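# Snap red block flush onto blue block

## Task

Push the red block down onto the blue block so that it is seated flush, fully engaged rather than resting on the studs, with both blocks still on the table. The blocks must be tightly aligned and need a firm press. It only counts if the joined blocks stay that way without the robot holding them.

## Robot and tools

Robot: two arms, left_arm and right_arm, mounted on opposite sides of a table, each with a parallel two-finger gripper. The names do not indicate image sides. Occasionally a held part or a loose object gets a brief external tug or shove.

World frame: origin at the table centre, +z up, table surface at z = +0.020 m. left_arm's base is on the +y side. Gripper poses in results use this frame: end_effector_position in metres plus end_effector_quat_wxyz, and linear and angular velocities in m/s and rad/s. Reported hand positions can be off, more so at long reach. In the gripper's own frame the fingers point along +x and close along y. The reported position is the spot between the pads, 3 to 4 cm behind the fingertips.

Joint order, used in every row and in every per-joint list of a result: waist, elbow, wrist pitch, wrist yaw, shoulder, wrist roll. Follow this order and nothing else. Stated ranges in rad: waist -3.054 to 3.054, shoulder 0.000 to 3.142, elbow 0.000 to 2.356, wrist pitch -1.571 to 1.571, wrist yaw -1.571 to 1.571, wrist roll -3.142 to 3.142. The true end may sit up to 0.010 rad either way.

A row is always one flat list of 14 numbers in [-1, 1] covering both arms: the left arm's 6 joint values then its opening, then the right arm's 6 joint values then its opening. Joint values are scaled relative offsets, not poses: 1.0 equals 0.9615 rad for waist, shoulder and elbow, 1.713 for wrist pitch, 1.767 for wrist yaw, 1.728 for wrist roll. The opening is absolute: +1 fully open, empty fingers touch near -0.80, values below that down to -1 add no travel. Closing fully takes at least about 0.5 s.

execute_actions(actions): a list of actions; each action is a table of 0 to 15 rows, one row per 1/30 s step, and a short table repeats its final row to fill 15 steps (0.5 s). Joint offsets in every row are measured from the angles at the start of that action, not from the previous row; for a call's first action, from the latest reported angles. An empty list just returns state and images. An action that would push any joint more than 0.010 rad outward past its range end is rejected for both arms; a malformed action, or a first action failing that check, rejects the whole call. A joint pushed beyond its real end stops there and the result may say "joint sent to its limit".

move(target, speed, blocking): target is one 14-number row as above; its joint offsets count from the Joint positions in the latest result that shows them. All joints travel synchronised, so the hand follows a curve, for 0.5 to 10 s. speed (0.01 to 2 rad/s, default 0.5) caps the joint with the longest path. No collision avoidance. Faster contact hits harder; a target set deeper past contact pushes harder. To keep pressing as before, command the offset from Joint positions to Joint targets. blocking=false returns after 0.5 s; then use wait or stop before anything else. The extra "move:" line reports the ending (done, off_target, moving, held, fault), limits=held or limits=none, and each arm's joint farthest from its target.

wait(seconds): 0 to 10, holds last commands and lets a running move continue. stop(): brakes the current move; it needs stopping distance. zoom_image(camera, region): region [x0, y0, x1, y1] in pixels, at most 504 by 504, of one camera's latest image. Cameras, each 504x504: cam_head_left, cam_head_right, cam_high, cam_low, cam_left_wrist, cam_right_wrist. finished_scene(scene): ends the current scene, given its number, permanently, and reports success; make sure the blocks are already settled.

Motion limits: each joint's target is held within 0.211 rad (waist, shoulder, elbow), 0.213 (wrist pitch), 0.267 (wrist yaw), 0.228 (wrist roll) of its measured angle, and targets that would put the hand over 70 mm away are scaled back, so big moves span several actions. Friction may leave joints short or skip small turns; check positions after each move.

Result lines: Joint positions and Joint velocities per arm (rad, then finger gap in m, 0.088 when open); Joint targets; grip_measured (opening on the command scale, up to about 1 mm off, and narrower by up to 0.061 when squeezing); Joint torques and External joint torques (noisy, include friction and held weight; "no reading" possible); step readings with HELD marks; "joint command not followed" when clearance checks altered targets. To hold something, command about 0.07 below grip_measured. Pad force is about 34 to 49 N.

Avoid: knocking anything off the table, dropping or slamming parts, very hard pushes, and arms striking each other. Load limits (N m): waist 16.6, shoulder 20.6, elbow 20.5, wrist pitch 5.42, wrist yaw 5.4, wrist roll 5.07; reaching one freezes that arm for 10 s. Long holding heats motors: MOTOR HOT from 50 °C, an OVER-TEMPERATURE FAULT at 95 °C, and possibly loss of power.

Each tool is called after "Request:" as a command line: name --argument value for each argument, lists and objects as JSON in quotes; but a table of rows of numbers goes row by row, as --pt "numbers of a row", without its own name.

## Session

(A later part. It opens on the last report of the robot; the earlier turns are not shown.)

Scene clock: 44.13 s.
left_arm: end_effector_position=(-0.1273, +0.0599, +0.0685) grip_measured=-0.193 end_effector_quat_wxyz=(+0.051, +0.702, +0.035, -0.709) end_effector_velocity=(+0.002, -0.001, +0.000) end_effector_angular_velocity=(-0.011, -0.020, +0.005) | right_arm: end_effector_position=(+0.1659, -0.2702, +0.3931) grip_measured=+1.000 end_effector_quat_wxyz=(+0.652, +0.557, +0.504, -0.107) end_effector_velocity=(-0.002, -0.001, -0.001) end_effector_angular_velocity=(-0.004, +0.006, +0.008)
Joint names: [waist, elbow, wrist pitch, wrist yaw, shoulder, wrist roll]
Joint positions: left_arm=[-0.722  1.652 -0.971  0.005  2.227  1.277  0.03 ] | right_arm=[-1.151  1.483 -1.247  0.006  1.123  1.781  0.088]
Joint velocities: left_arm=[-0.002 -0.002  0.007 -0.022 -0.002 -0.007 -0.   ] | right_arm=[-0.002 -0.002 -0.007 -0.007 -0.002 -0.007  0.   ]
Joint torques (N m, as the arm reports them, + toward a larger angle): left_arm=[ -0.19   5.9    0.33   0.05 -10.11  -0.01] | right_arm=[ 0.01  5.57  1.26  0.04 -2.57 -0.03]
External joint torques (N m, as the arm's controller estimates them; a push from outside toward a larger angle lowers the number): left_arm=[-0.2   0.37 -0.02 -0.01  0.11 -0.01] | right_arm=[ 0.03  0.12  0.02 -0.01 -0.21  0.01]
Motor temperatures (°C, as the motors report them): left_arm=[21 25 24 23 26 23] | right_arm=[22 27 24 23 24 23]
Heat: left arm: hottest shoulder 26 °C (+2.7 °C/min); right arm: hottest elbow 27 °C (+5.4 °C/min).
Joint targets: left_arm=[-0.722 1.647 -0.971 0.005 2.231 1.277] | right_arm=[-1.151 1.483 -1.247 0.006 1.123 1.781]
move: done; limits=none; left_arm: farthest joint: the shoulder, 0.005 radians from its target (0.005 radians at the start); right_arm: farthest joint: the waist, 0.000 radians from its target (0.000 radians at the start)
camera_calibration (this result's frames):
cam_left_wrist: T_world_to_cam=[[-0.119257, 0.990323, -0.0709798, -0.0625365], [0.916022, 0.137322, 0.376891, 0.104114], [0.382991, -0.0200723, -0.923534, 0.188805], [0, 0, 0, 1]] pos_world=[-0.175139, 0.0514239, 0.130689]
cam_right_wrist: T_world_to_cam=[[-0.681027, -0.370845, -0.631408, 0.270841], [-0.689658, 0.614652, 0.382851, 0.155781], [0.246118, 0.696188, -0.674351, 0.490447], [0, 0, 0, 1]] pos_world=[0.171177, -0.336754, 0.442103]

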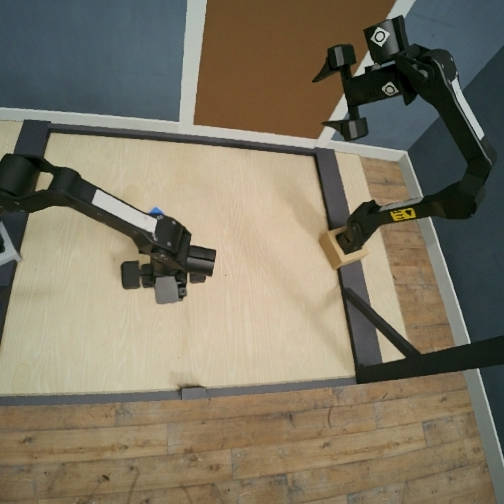

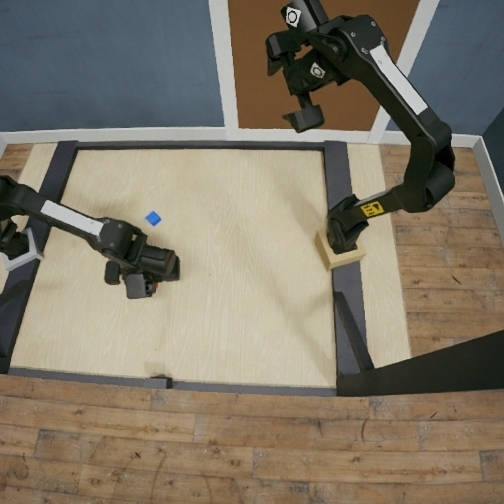

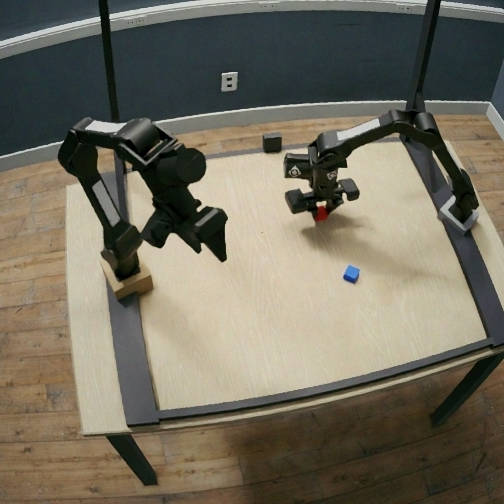

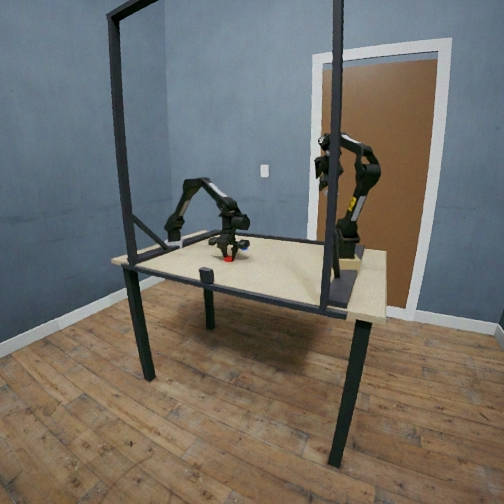

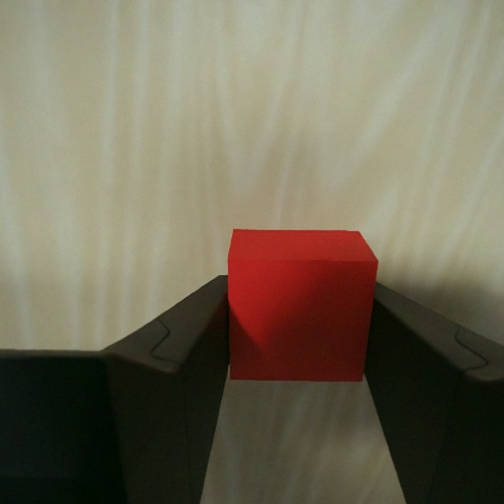

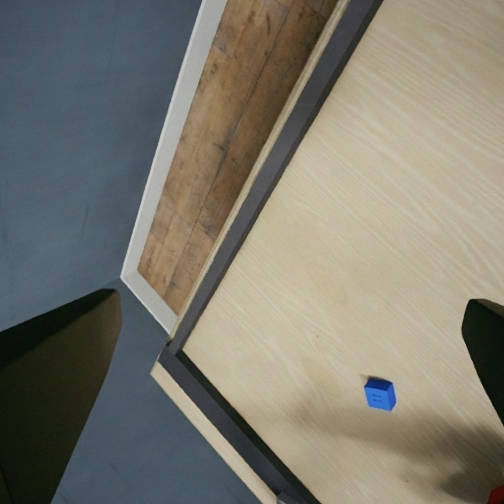

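Request:
move --target '[0.497,-0.015,-0.09,0,-0.171,-0.11,-0.4,0,0,0,0,0,0,1]'

Scene clock: 50.80 s.
left_arm: end_effector_position=(+0.0652, +0.0956, +0.1269) grip_measured=-0.193 end_effector_quat_wxyz=(+0.278, +0.651, +0.262, -0.656) end_effector_velocity=(-0.001, +0.002, -0.002) end_effector_angular_velocity=(+0.014, -0.003, +0.005) | right_arm: end_effector_position=(+0.1659, -0.2702, +0.3931) grip_measured=+1.000 end_effector_quat_wxyz=(+0.652, +0.557, +0.504, -0.107) end_effector_velocity=(-0.000, -0.002, -0.001) end_effector_angular_velocity=(-0.013, -0.002, -0.001)
Joint names: [waist, elbow, wrist pitch, wrist yaw, shoulder, wrist roll]
Joint positions: left_arm=[-0.247  1.65  -1.122  0.005  2.075  1.09   0.03 ] | right_arm=[-1.151  1.483 -1.247  0.006  1.123  1.781  0.088]
Joint velocities: left_arm=[-0.002 -0.002 -0.007 -0.007  0.002 -0.007 -0.   ] | right_arm=[-0.002 -0.002 -0.007  0.007 -0.002 -0.007  0.   ]
Joint torques (N m, as the arm reports them, + toward a larger angle): left_arm=[  0.24   5.2    0.16   0.04 -11.54  -0.06] | right_arm=[ 0.01  5.59  1.26  0.04 -2.57 -0.03]
External joint torques (N m, as the arm's controller estimates them; a push from outside toward a larger angle lowers the number): left_arm=[ 0.22 -0.5  -0.2  -0.01 -2.15 -0.06] | right_arm=[ 0.02  0.14  0.   -0.01 -0.27  0.01]
Motor temperatures (°C, as the motors report them): left_arm=[21 25 24 23 27 23] | right_arm=[22 27 24 23 24 23]
Heat: left arm: hottest shoulder 27 °C (+3.5 °C/min); right arm: hottest elbow 27 °C (+4.7 °C/min).
Joint targets: left_arm=[-0.245 1.637 -1.125 0.005 2.062 1.087] | right_arm=[-1.151 1.483 -1.247 0.006 1.123 1.781]
move: off_target (left_arm); limits=none; left_arm: farthest joint: the shoulder, 0.013 radians from its target (0.164 radians at the start); right_arm: farthest joint: the waist, 0.000 radians from its target (0.000 radians at the start)
camera_calibration (this result's frames):
cam_left_wrist: T_world_to_cam=[[-0.703316, 0.707724, -0.0668824, -0.00626249], [0.640068, 0.671385, 0.373571, -0.131798], [0.309289, 0.219929, -0.925187, 0.151793], [0, 0, 0, 1]] pos_world=[0.0330071, 0.0595354, 0.189254]
cam_right_wrist: T_world_to_cam=[[-0.681027, -0.370845, -0.631408, 0.270841], [-0.689658, 0.614652, 0.382851, 0.155781], [0.246118, 0.696188, -0.674351, 0.490447], [0, 0, 0, 1]] pos_world=[0.171177, -0.336754, 0.442103]

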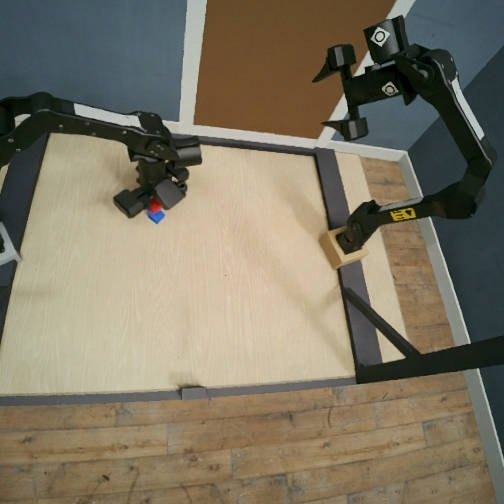

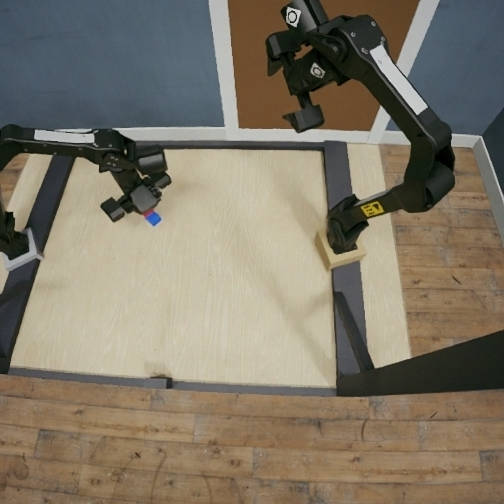

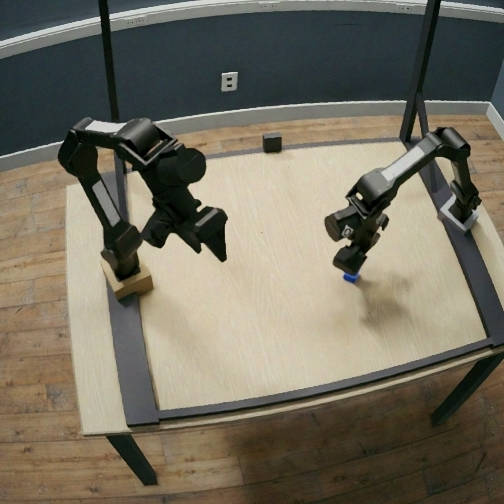

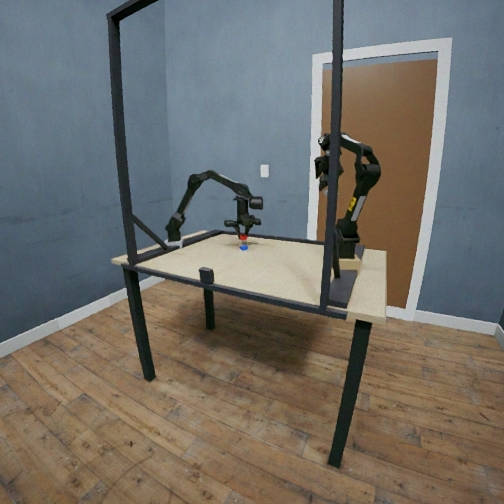

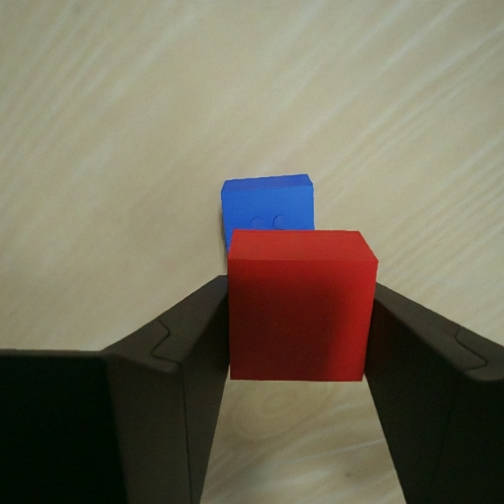

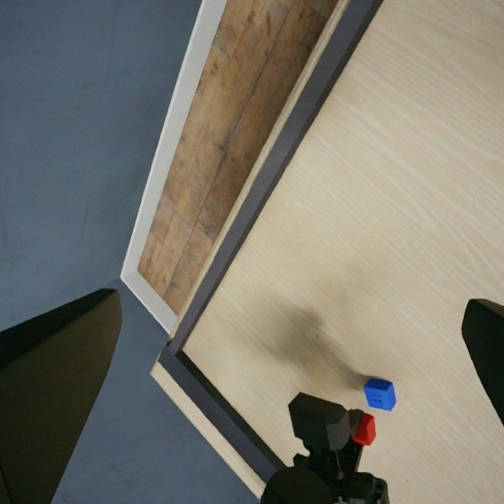

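Request:
move --target '[0.01,-0.036,0.049,0,0.076,-0.045,-0.4,0,0,0,0,0,0,1]' --speed 0.2

Request:
zoom_image --camera "cam_left_wrist" --region '[190,170,410,300]'

Scene clock: 57.37 s.
left_arm: end_effector_position=(+0.0702, +0.0881, +0.0989) grip_measured=-0.193 end_effector_quat_wxyz=(+0.304, +0.639, +0.288, -0.645) end_effector_velocity=(-0.002, -0.000, -0.001) end_effector_angular_velocity=(-0.005, +0.006, +0.005) | right_arm: end_effector_position=(+0.1659, -0.2702, +0.3931) grip_measured=+1.000 end_effector_quat_wxyz=(+0.652, +0.557, +0.504, -0.107) end_effector_velocity=(-0.002, -0.001, -0.001) end_effector_angular_velocity=(+0.003, +0.012, -0.003)
Joint names: [waist, elbow, wrist pitch, wrist yaw, shoulder, wrist roll]
Joint positions: left_arm=[-0.24   1.628 -1.041  0.005  2.134  1.016  0.03 ] | right_arm=[-1.151  1.483 -1.247  0.006  1.123  1.781  0.088]
Joint velocities: left_arm=[-0.002 -0.007  0.007  0.007 -0.002 -0.007 -0.   ] | right_arm=[-0.002 -0.002 -0.007 -0.007 -0.002  0.007  0.   ]
Joint torques (N m, as the arm reports them, + toward a larger angle): left_arm=[ 0.27  5.34  0.58  0.05 -8.52 -0.13] | right_arm=[ 0.    5.59  1.26  0.04 -2.58 -0.03]
External joint torques (N m, as the arm's controller estimates them; a push from outside toward a larger angle lowers the number): left_arm=[ 0.28 -0.33  0.22 -0.01  1.25 -0.13] | right_arm=[ 0.02  0.19  0.02 -0.01 -0.29  0.  ]
Motor temperatures (°C, as the motors report them): left_arm=[21 25 24 23 28 23] | right_arm=[22 27 24 23 24 23]
Heat: left arm: hottest shoulder 28 °C (+4.2 °C/min); right arm: hottest elbow 27 °C (+4.2 °C/min).
Joint targets: left_arm=[-0.237 1.616 -1.038 0.005 2.148 1.013] | right_arm=[-1.151 1.483 -1.247 0.006 1.123 1.781]
move: off_target (left_arm); limits=none; left_arm: farthest joint: the shoulder, 0.014 radians from its target (0.073 radians at the start); right_arm: farthest joint: the waist, 0.000 radians from its target (0.000 radians at the start)
camera_calibration (this result's frames):
cam_left_wrist: T_world_to_cam=[[-0.757815, 0.649219, -0.0650433, 0.00948436], [0.585057, 0.720263, 0.372732, -0.119832], [0.288833, 0.244408, -0.925657, 0.125318], [0, 0, 0, 1]] pos_world=[0.0411001, 0.0495245, 0.161283]
cam_right_wrist: T_world_to_cam=[[-0.681027, -0.370845, -0.631408, 0.270841], [-0.689658, 0.614652, 0.382851, 0.155781], [0.246118, 0.696188, -0.674351, 0.490447], [0, 0, 0, 1]] pos_world=[0.171177, -0.336754, 0.442103]

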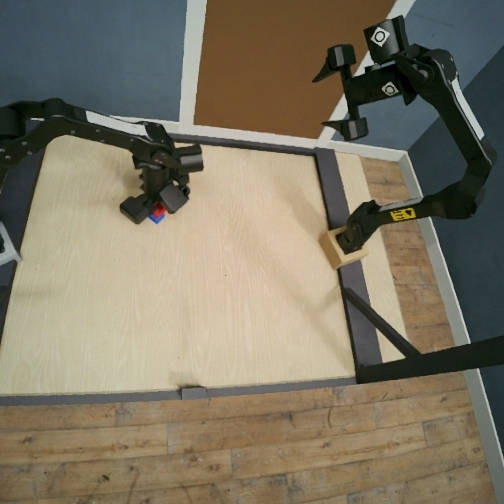

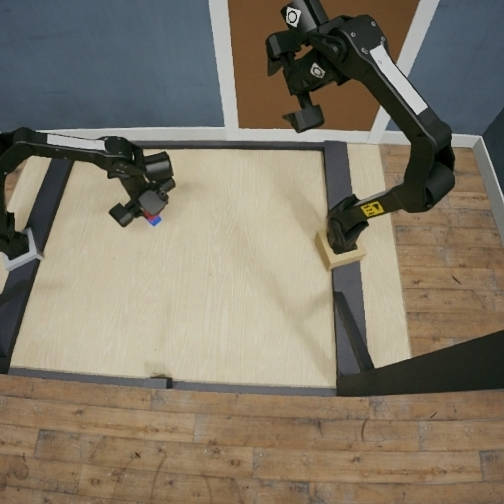

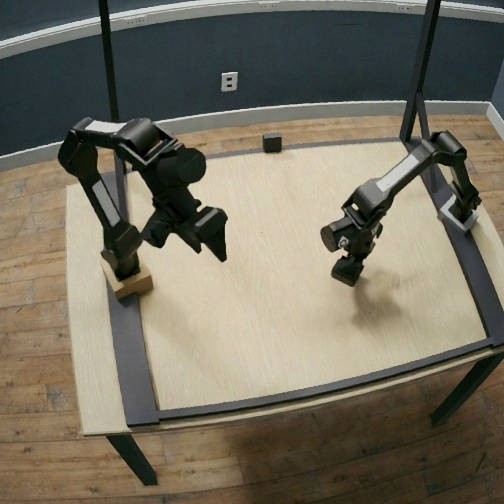

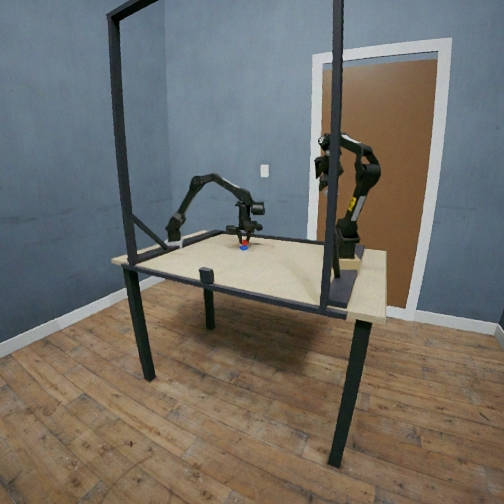

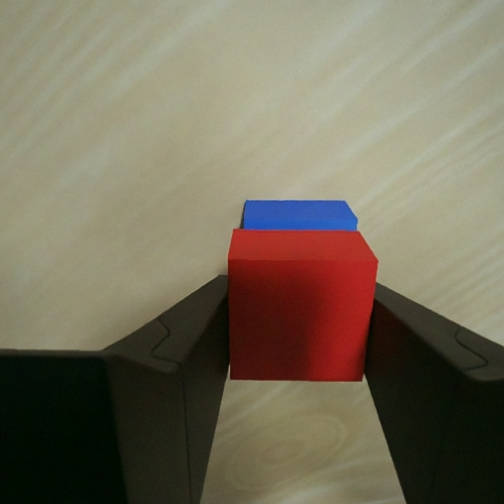

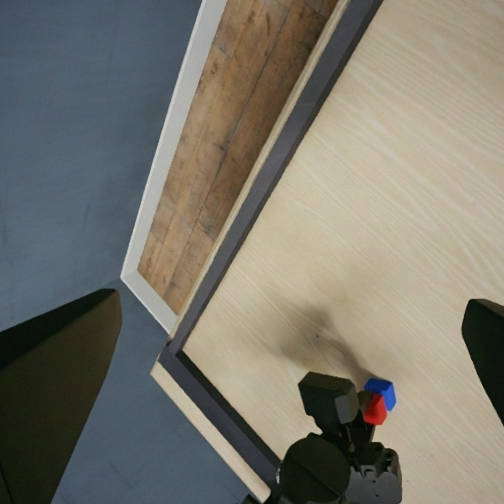

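Region (190, 170, 410, 300) of cam_left_wrist's 504x504 image, scaled by 2.291, with more detail than that image has; it fills the top 298 rows of this view, and the rest is white.

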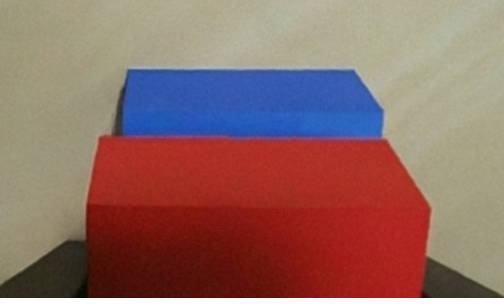

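Request:
move --target '[-0.005,-0.032,0.0095,0,0.008,0,-0.4,0,0,0,0,0,0,1]' --speed 0.1

Request:
zoom_image --camera "cam_left_wrist" --region '[190,170,410,300]'

Scene clock: 64.03 s.
left_arm: end_effector_position=(+0.0691, +0.0901, +0.0946) grip_measured=-0.193 end_effector_quat_wxyz=(+0.302, +0.640, +0.290, -0.645) end_effector_velocity=(-0.001, +0.003, -0.001) end_effector_angular_velocity=(+0.014, -0.003, +0.005) | right_arm: end_effector_position=(+0.1659, -0.2702, +0.3931) grip_measured=+1.000 end_effector_quat_wxyz=(+0.652, +0.557, +0.504, -0.107) end_effector_velocity=(-0.002, -0.001, -0.001) end_effector_angular_velocity=(+0.003, +0.012, -0.003)
Joint names: [waist, elbow, wrist pitch, wrist yaw, shoulder, wrist roll]
Joint positions: left_arm=[-0.242  1.61  -1.028  0.005  2.134  1.016  0.03 ] | right_arm=[-1.151  1.483 -1.247  0.006  1.123  1.781  0.088]
Joint velocities: left_arm=[-0.002 -0.007 -0.007 -0.007 -0.002 -0.007 -0.   ] | right_arm=[-0.002 -0.002 -0.007 -0.007 -0.002  0.007  0.   ]
Joint torques (N m, as the arm reports them, + toward a larger angle): left_arm=[-0.48  4.94  0.6   0.02 -9.25  0.05] | right_arm=[ 0.02  5.59  1.26  0.04 -2.57 -0.03]
External joint torques (N m, as the arm's controller estimates them; a push from outside toward a larger angle lowers the number): left_arm=[-0.48 -0.64  0.25 -0.03  0.43  0.05] | right_arm=[ 0.02  0.12  0.   -0.01 -0.22  0.  ]
Motor temperatures (°C, as the motors report them): left_arm=[21 25 24 23 29 23] | right_arm=[22 27 24 23 24 23]
Heat: left arm: hottest shoulder 29 °C (+5.1 °C/min); right arm: hottest elbow 27 °C (+3.0 °C/min).
Joint targets: left_arm=[-0.245 1.597 -1.025 0.005 2.142 1.016] | right_arm=[-1.151 1.483 -1.247 0.006 1.123 1.781]
move: off_target (left_arm); limits=none; left_arm: farthest joint: the elbow, 0.013 radians from its target (0.030 radians at the start); right_arm: farthest joint: the waist, 0.000 radians from its target (0.000 radians at the start)
camera_calibration (this result's frames):
cam_left_wrist: T_world_to_cam=[[-0.757408, 0.650073, -0.0611491, 0.00658919], [0.58613, 0.718186, 0.375047, -0.119077], [0.287724, 0.248222, -0.924987, 0.12078], [0, 0, 0, 1]] pos_world=[0.0400343, 0.0512561, 0.156782]
cam_right_wrist: T_world_to_cam=[[-0.681027, -0.370845, -0.631408, 0.270841], [-0.689658, 0.614652, 0.382851, 0.155781], [0.246118, 0.696188, -0.674351, 0.490447], [0, 0, 0, 1]] pos_world=[0.171177, -0.336754, 0.442103]

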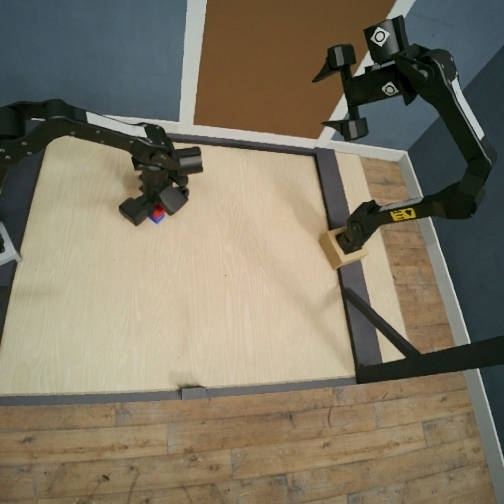

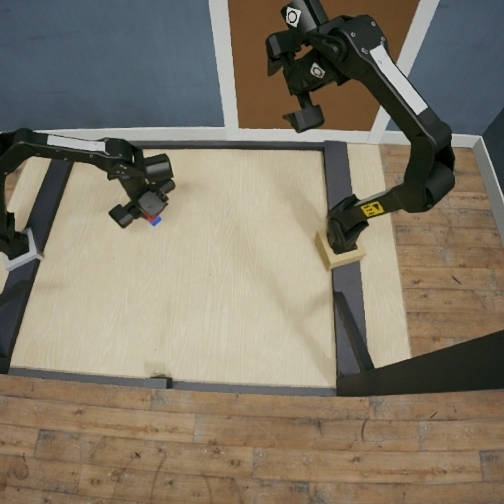

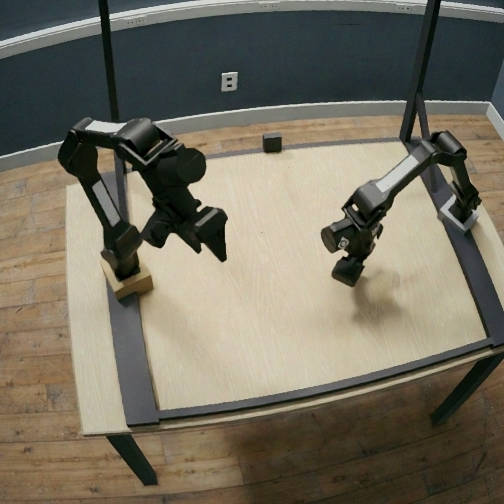

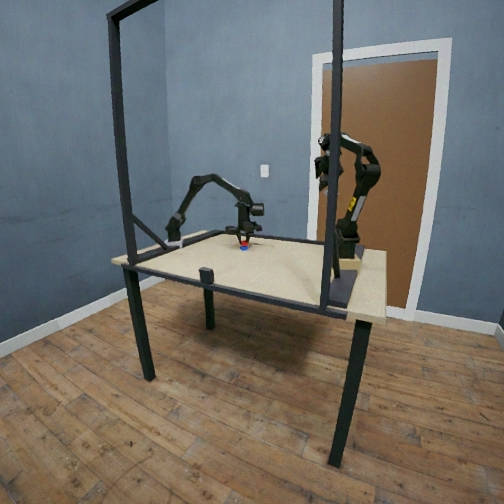

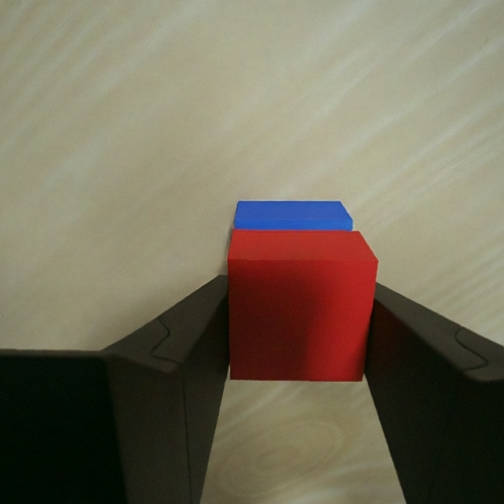

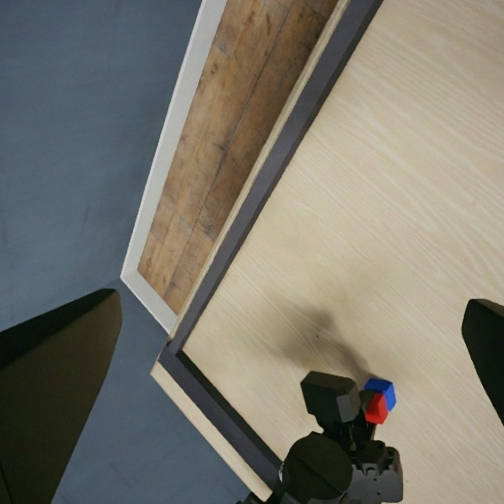

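Region (190, 170, 410, 300) of cam_left_wrist's 504x504 image, scaled by 2.291, with more detail than that image has; it fills the top 298 rows of this view, and the rest is white.

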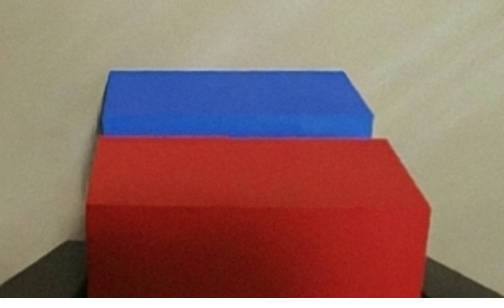

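Request:
move --target '[0,-0.045,0.018,0,0.035,0,-0.5,0,0,0,0,0,0,1]' --speed 0.04

Request:
zoom_image --camera "cam_left_wrist" --region '[190,170,410,300]'

Scene clock: 69.10 s.
left_arm: end_effector_position=(+0.0687, +0.0912, +0.0870) grip_measured=-0.193 end_effector_quat_wxyz=(+0.302, +0.640, +0.290, -0.645) end_effector_velocity=(+0.003, -0.000, +0.000) end_effector_angular_velocity=(-0.000, -0.023, -0.009) | right_arm: end_effector_position=(+0.1659, -0.2702, +0.3931) grip_measured=+1.000 end_effector_quat_wxyz=(+0.652, +0.557, +0.504, -0.107) end_effector_velocity=(+0.000, +0.001, +0.002) end_effector_angular_velocity=(+0.009, -0.008, +0.008)
Joint names: [waist, elbow, wrist pitch, wrist yaw, shoulder, wrist roll]
Joint positions: left_arm=[-0.242  1.588 -1.002  0.005  2.14   1.016  0.03 ] | right_arm=[-1.151  1.483 -1.247  0.006  1.123  1.781  0.088]
Joint velocities: left_arm=[-0.002 -0.002  0.007 -0.022 -0.002  0.007 -0.   ] | right_arm=[-0.002  0.002  0.007 -0.007 -0.002 -0.007  0.   ]
Joint torques (N m, as the arm reports them, + toward a larger angle): left_arm=[-0.05  3.87  0.73  0.02 -6.63  0.04] | right_arm=[ 0.01  5.58  1.26  0.04 -2.58 -0.03]
External joint torques (N m, as the arm's controller estimates them; a push from outside toward a larger angle lowers the number): left_arm=[-0.06 -1.69  0.37 -0.03  3.03  0.04] | right_arm=[ 0.01  0.09 -0.02 -0.01 -0.25  0.01]
Motor temperatures (°C, as the motors report them): left_arm=[21 25 24 23 29 23] | right_arm=[22 27 24 23 24 23]
Heat: left arm: hottest shoulder 29 °C (+5.1 °C/min); right arm: hottest elbow 27 °C (+3.0 °C/min).
Joint targets: left_arm=[-0.242 1.566 -0.997 0.005 2.168 1.016] | right_arm=[-1.151 1.483 -1.247 0.006 1.123 1.781]
move: off_target (left_arm); limits=none; left_arm: farthest joint: the shoulder, 0.028 radians from its target (0.033 radians at the start); right_arm: farthest joint: the waist, 0.000 radians from its target (0.000 radians at the start)
camera_calibration (this result's frames):
cam_left_wrist: T_world_to_cam=[[-0.757443, 0.650182, -0.0595287, 0.00495639], [0.586348, 0.717504, 0.376011, -0.116899], [0.287188, 0.249902, -0.924701, 0.113492], [0, 0, 0, 1]] pos_world=[0.0397042, 0.0522911, 0.149197]
cam_right_wrist: T_world_to_cam=[[-0.681027, -0.370845, -0.631408, 0.270841], [-0.689658, 0.614652, 0.382851, 0.155781], [0.246118, 0.696188, -0.674351, 0.490447], [0, 0, 0, 1]] pos_world=[0.171177, -0.336754, 0.442103]

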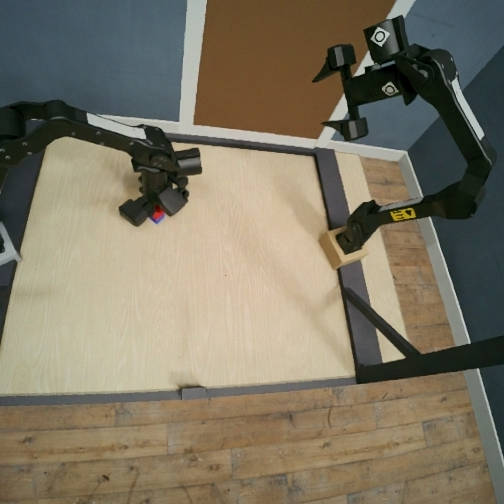

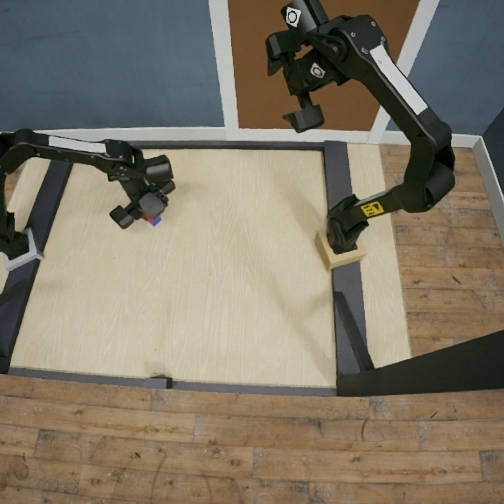

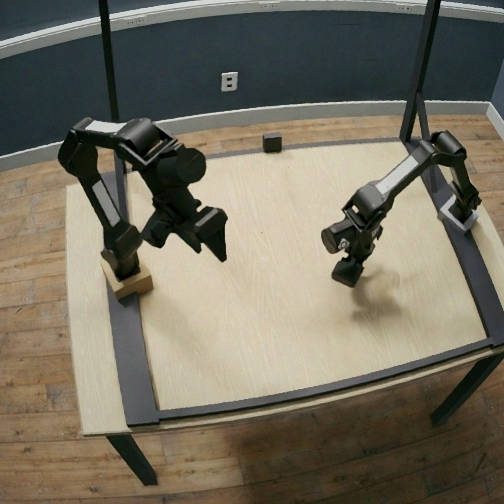

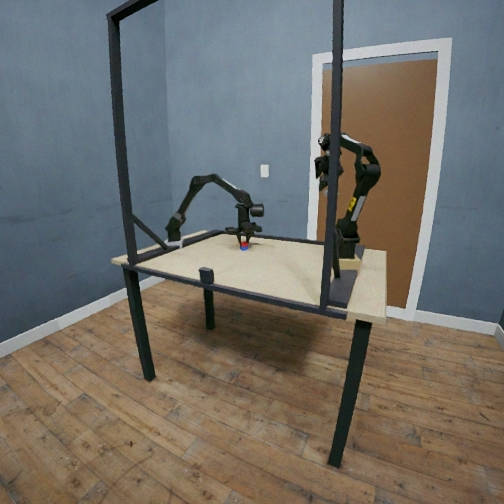

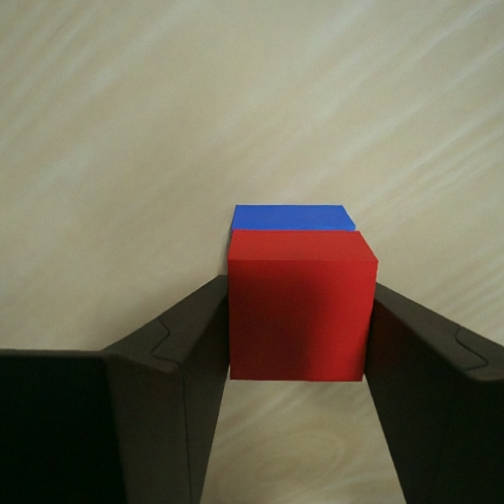

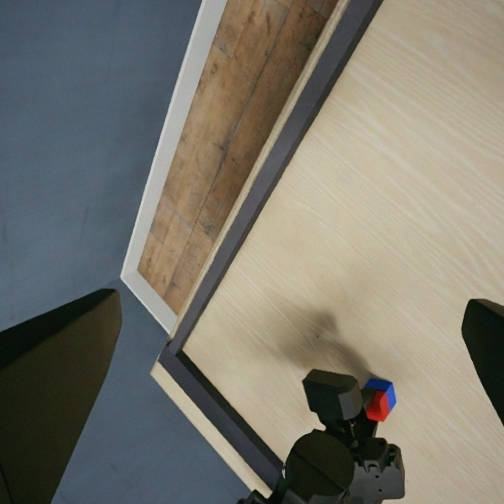

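Region (190, 170, 410, 300) of cam_left_wrist's 504x504 image, scaled by 2.291, with more detail than that image has; it fills the top 298 rows of this view, and the rest is white.

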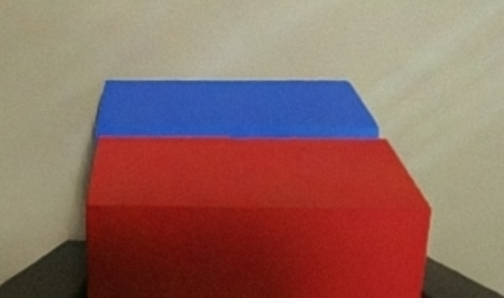

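Request:
execute_actions --actions '[[[0,-0.03,0.004,0,0.05,0,-0.5,0,0,0,0,0,0,1]],[[0,-0.045,0.004,0,0.078,0,-0.5,0,0,0,0,0,0,1]],[[0,-0.06,0.004,0,0.1,0,-0.5,0,0,0,0,0,0,1]]]'

Request:
zoom_image --camera "cam_left_wrist" --region '[190,170,410,300]'

Scene clock: 74.00 s.
left_arm: end_effector_position=(+0.0677, +0.0944, +0.0787) grip_measured=-0.191 end_effector_quat_wxyz=(+0.293, +0.641, +0.298, -0.644) end_effector_velocity=(-0.004, +0.004, +0.000) end_effector_angular_velocity=(+0.019, +0.014, +0.020) | right_arm: end_effector_position=(+0.1659, -0.2702, +0.3931) grip_measured=+1.000 end_effector_quat_wxyz=(+0.652, +0.557, +0.504, -0.107) end_effector_velocity=(-0.004, -0.003, -0.003) end_effector_angular_velocity=(-0.021, +0.011, +0.019)
Joint names: [waist, elbow, wrist pitch, wrist yaw, shoulder, wrist roll]
Joint positions: left_arm=[-0.242  1.58  -1.     0.005  2.157  1.016  0.03 ] | right_arm=[-1.151  1.483 -1.247  0.006  1.123  1.781  0.088]
Joint velocities: left_arm=[-0.002 -0.002 -0.022  0.007 -0.002 -0.022 -0.   ] | right_arm=[-0.002 -0.002 -0.022 -0.007 -0.002 -0.022  0.   ]
Joint torques (N m, as the arm reports them, + toward a larger angle): left_arm=[ 0.   -0.36  0.9   0.04  0.55  0.02] | right_arm=[ 0.02  5.59  1.26  0.04 -2.57 -0.03]
External joint torques (N m, as the arm's controller estimates them; a push from outside toward a larger angle lowers the number): left_arm=[ 0.02 -5.83  0.61 -0.02 10.3   0.02] | right_arm=[ 0.03  0.14  0.   -0.01 -0.26  0.01]
External joint torques at the end of the 1st action: left_arm=[-0.11 -2.58  0.55 -0.01  4.74  0.05] | right_arm=[ 0.01  0.14  0.   -0.01 -0.26  0.01]
External joint torques at the end of the 2nd action: left_arm=[-0.13 -4.13  0.63 -0.02  7.42  0.03] | right_arm=[ 0.02  0.15  0.   -0.01 -0.29  0.01]
Motor temperatures (°C, as the motors report them): left_arm=[21 24 24 23 28 23] | right_arm=[22 27 25 23 24 23]
Heat: left arm: hottest shoulder 28 °C (+4.1 °C/min); right arm: hottest elbow 27 °C (+2.0 °C/min).
Joint targets: left_arm=[-0.242 1.525 -0.994 0.005 2.247 1.016] | right_arm=[-1.151 1.483 -1.247 0.006 1.123 1.781]
Step readings (joint positions; steps 1 to 15: 1st action; 16 to 30: 2nd action; 31 to 45: 3rd action):
0: left_arm=[-0.242 1.588 -1.001 0.005 2.140 1.016] | right_arm=[-1.151 1.483 -1.247 0.006 1.123 1.781]
1: left_arm=[-0.242 1.587 -1.001 0.005 2.141 1.016] | right_arm=[-1.151 1.483 -1.247 0.006 1.123 1.781]
2: left_arm=[-0.242 1.586 -1.001 0.005 2.142 1.016] | right_arm=[-1.151 1.483 -1.247 0.006 1.123 1.781]
4: left_arm=[-0.242 1.586 -1.001 0.005 2.143 1.016] | right_arm=[-1.151 1.483 -1.247 0.006 1.123 1.781]
8: left_arm=[-0.242 1.586 -1.001 0.005 2.143 1.016] | right_arm=[-1.151 1.483 -1.247 0.006 1.123 1.781]
15: left_arm=[-0.242 1.586 -1.001 0.005 2.143 1.016] | right_arm=[-1.151 1.483 -1.247 0.006 1.123 1.781]
16: left_arm=[-0.242 1.584 -1.001 0.005 2.148 1.016] | right_arm=[-1.151 1.483 -1.247 0.006 1.123 1.781]
17: left_arm=[-0.242 1.584 -1.001 0.005 2.149 1.016] | right_arm=[-1.151 1.483 -1.247 0.006 1.123 1.781]
19: left_arm=[-0.242 1.583 -1.001 0.005 2.150 1.016] | right_arm=[-1.151 1.483 -1.247 0.006 1.123 1.781]
23: left_arm=[-0.242 1.583 -1.001 0.005 2.151 1.016] | right_arm=[-1.151 1.483 -1.247 0.006 1.123 1.781]
30: left_arm=[-0.242 1.583 -1.001 0.005 2.151 1.016] | right_arm=[-1.151 1.483 -1.247 0.006 1.123 1.781]
31: left_arm=[-0.242 1.581 -1.001 0.005 2.154 1.016] | right_arm=[-1.151 1.483 -1.247 0.006 1.123 1.781]
32: left_arm=[-0.242 1.580 -1.001 0.005 2.155 1.016] | right_arm=[-1.151 1.483 -1.247 0.006 1.123 1.781]
34: left_arm=[-0.242 1.580 -1.000 0.005 2.156 1.016] | right_arm=[-1.151 1.483 -1.247 0.006 1.123 1.781]
38: left_arm=[-0.242 1.580 -1.000 0.005 2.157 1.016] | right_arm=[-1.151 1.483 -1.247 0.006 1.123 1.781]
45: Joint positions above
camera_calibration (this result's frames):
cam_left_wrist: T_world_to_cam=[[-0.757794, 0.651283, -0.0397445, -0.000032233], [0.589048, 0.709038, 0.38767, -0.115749], [0.280663, 0.270362, -0.920941, 0.103457], [0, 0, 0, 1]] pos_world=[0.0391207, 0.0541206, 0.140149]
cam_right_wrist: T_world_to_cam=[[-0.681027, -0.370845, -0.631408, 0.270841], [-0.689658, 0.614652, 0.382851, 0.155781], [0.246118, 0.696188, -0.674351, 0.490447], [0, 0, 0, 1]] pos_world=[0.171177, -0.336754, 0.442103]

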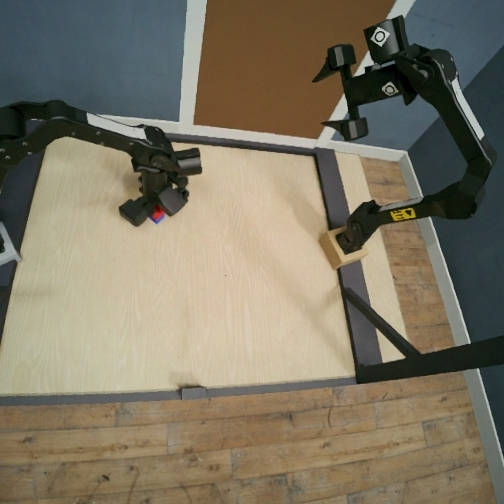

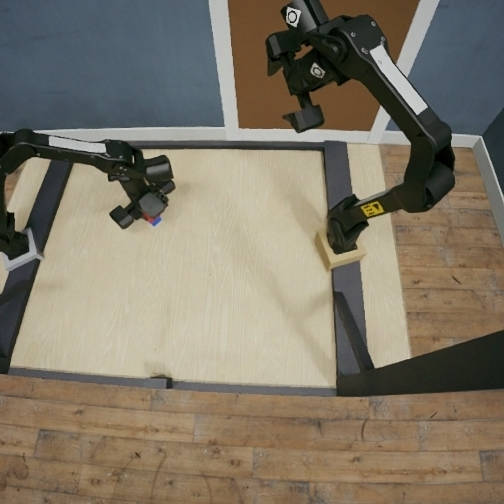

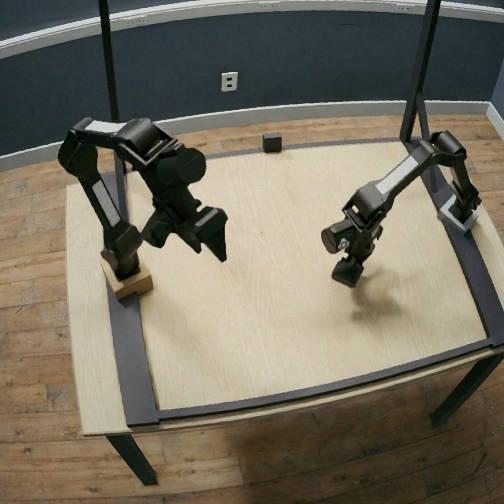

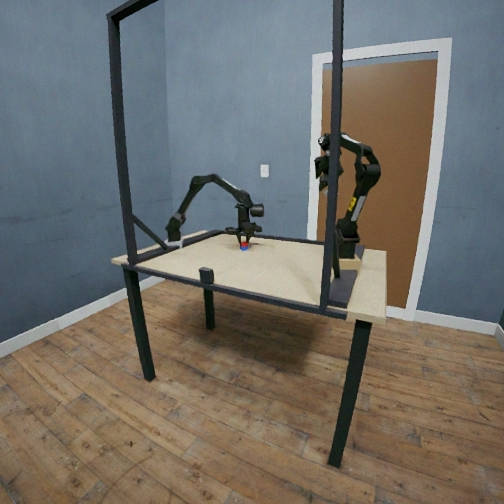

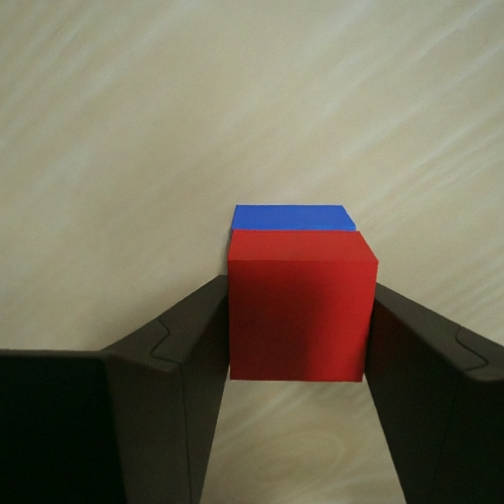

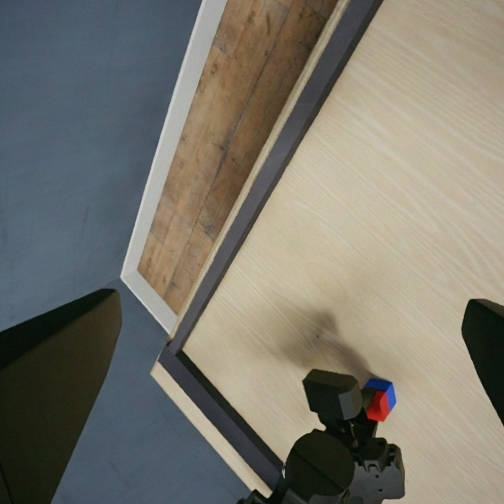

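Region (190, 170, 410, 300) of cam_left_wrist's 504x504 image, scaled by 2.291, with more detail than that image has; it fills the top 298 rows of this view, and the rest is white.

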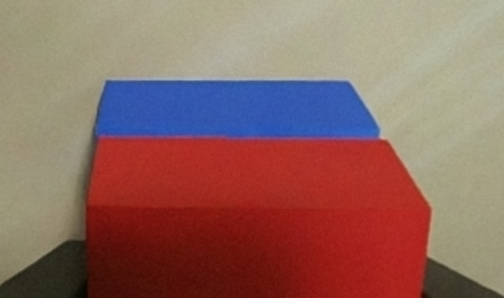

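Request:
move --target '[0,0.022,0.004,0,-0.036,0,-0.5,0,0,0,0,0,0,1]' --speed 0.05

Request:
zoom_image --camera "cam_left_wrist" --region '[190,170,410,300]'

Request:
zoom_image --camera "cam_right_wrist" --region '[340,360,420,440]'

Scene clock: 81.70 s.
left_arm: end_effector_position=(+0.0693, +0.0896, +0.0893) grip_measured=-0.191 end_effector_quat_wxyz=(+0.305, +0.639, +0.286, -0.645) end_effector_velocity=(-0.001, +0.002, -0.002) end_effector_angular_velocity=(+0.014, -0.003, -0.010) | right_arm: end_effector_position=(+0.1659, -0.2702, +0.3931) grip_measured=+1.000 end_effector_quat_wxyz=(+0.652, +0.557, +0.504, -0.107) end_effector_velocity=(+0.001, -0.000, +0.001) end_effector_angular_velocity=(+0.006, -0.005, +0.003)
Joint names: [waist, elbow, wrist pitch, wrist yaw, shoulder, wrist roll]
Joint positions: left_arm=[-0.242  1.589 -0.997  0.005  2.135  1.016  0.03 ] | right_arm=[-1.151  1.483 -1.247  0.006  1.123  1.781  0.088]
Joint velocities: left_arm=[-0.002 -0.002 -0.007 -0.007  0.002  0.007  0.   ] | right_arm=[-0.007 -0.002  0.007 -0.007 -0.002 -0.007  0.   ]
Joint torques (N m, as the arm reports them, + toward a larger angle): left_arm=[ -0.16   8.07   0.64   0.07 -11.8    0.02] | right_arm=[ 0.01  5.59  1.26  0.04 -2.58 -0.03]
External joint torques (N m, as the arm's controller estimates them; a push from outside toward a larger angle lowers the number): left_arm=[-0.15  2.59  0.3   0.02 -2.24  0.02] | right_arm=[ 0.02  0.12 -0.01 -0.01 -0.3   0.01]
Motor temperatures (°C, as the motors report them): left_arm=[21 24 24 23 27 23] | right_arm=[22 27 25 23 24 23]
Heat: left arm: hottest shoulder 27 °C (+3.0 °C/min); right arm: hottest elbow 27 °C (+1.0 °C/min).
Joint targets: left_arm=[-0.242 1.601 -0.994 0.005 2.122 1.016] | right_arm=[-1.151 1.483 -1.247 0.006 1.123 1.781]
move: off_target (left_arm); limits=none; left_arm: farthest joint: the shoulder, 0.013 radians from its target (0.034 radians at the start); right_arm: farthest joint: the waist, 0.000 radians from its target (0.000 radians at the start)
camera_calibration (this result's frames):
cam_left_wrist: T_world_to_cam=[[-0.757227, 0.649505, -0.0689237, 0.00748264], [0.585093, 0.721437, 0.370397, -0.116601], [0.290299, 0.240148, -0.926313, 0.116618], [0, 0, 0, 1]] pos_world=[0.0400346, 0.051255, 0.151729]
cam_right_wrist: T_world_to_cam=[[-0.681027, -0.370845, -0.631408, 0.270841], [-0.689658, 0.614652, 0.382851, 0.155781], [0.246118, 0.696188, -0.674351, 0.490447], [0, 0, 0, 1]] pos_world=[0.171177, -0.336754, 0.442103]

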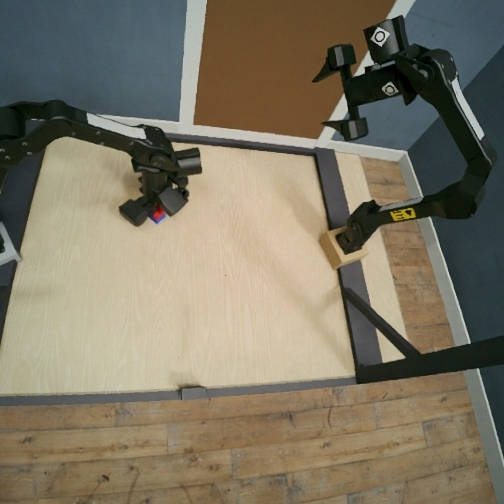

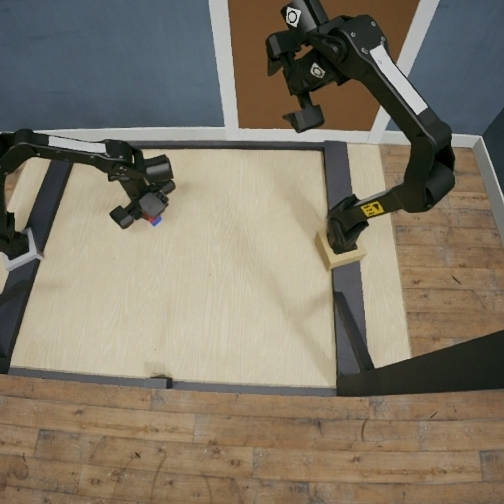

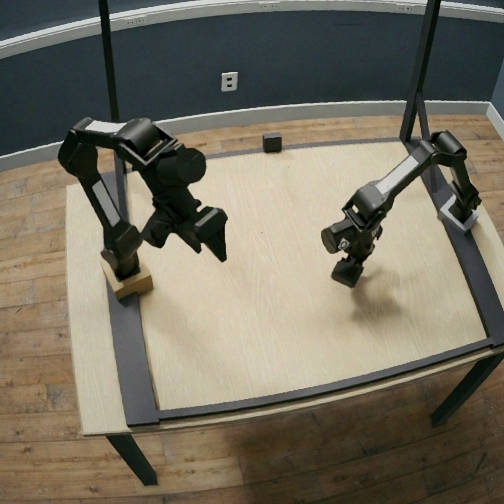

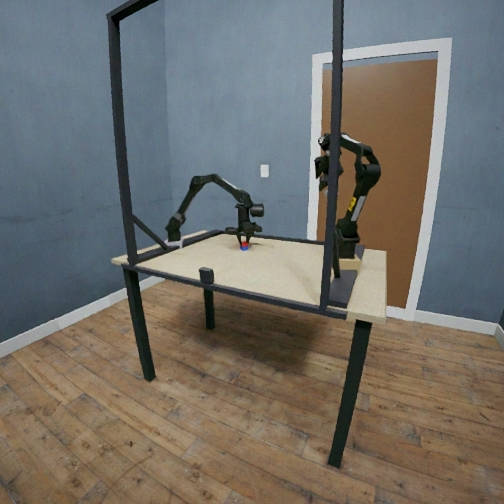

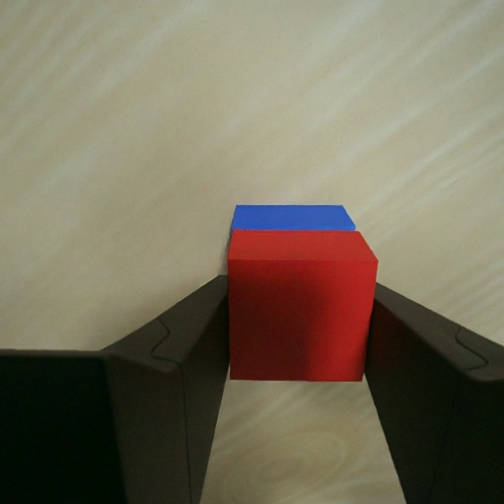

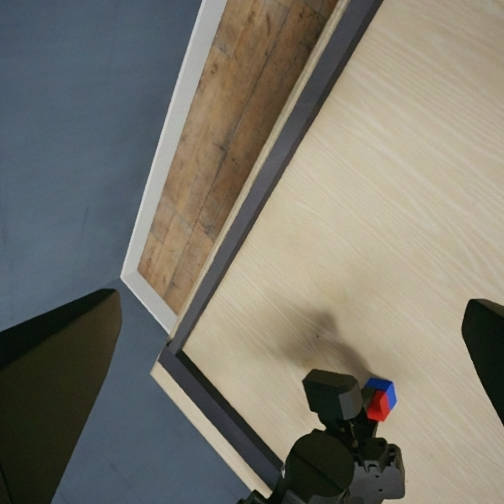

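Region (190, 170, 410, 300) of cam_left_wrist's 504x504 image, scaled by 2.291, with more detail than that image has; it fills the top 298 rows of this view, and the rest is white.

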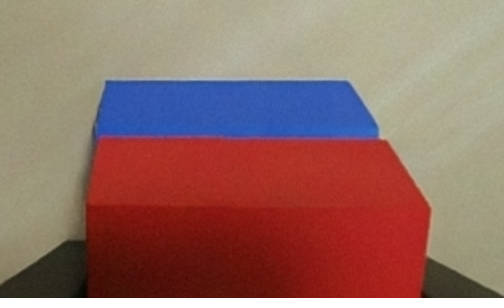

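Region (340, 360, 420, 440) of cam_right_wrist's 504x504 image, scaled by 6.300, with more detail than that image has.

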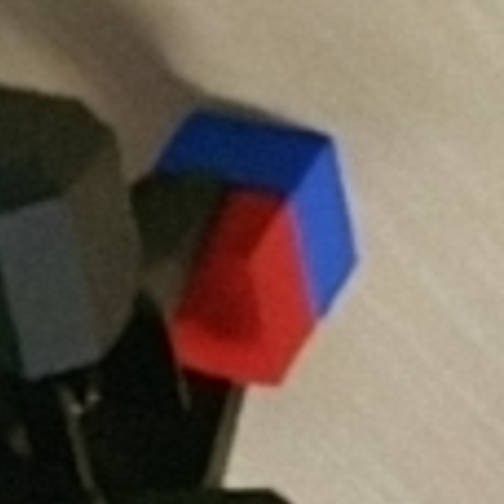

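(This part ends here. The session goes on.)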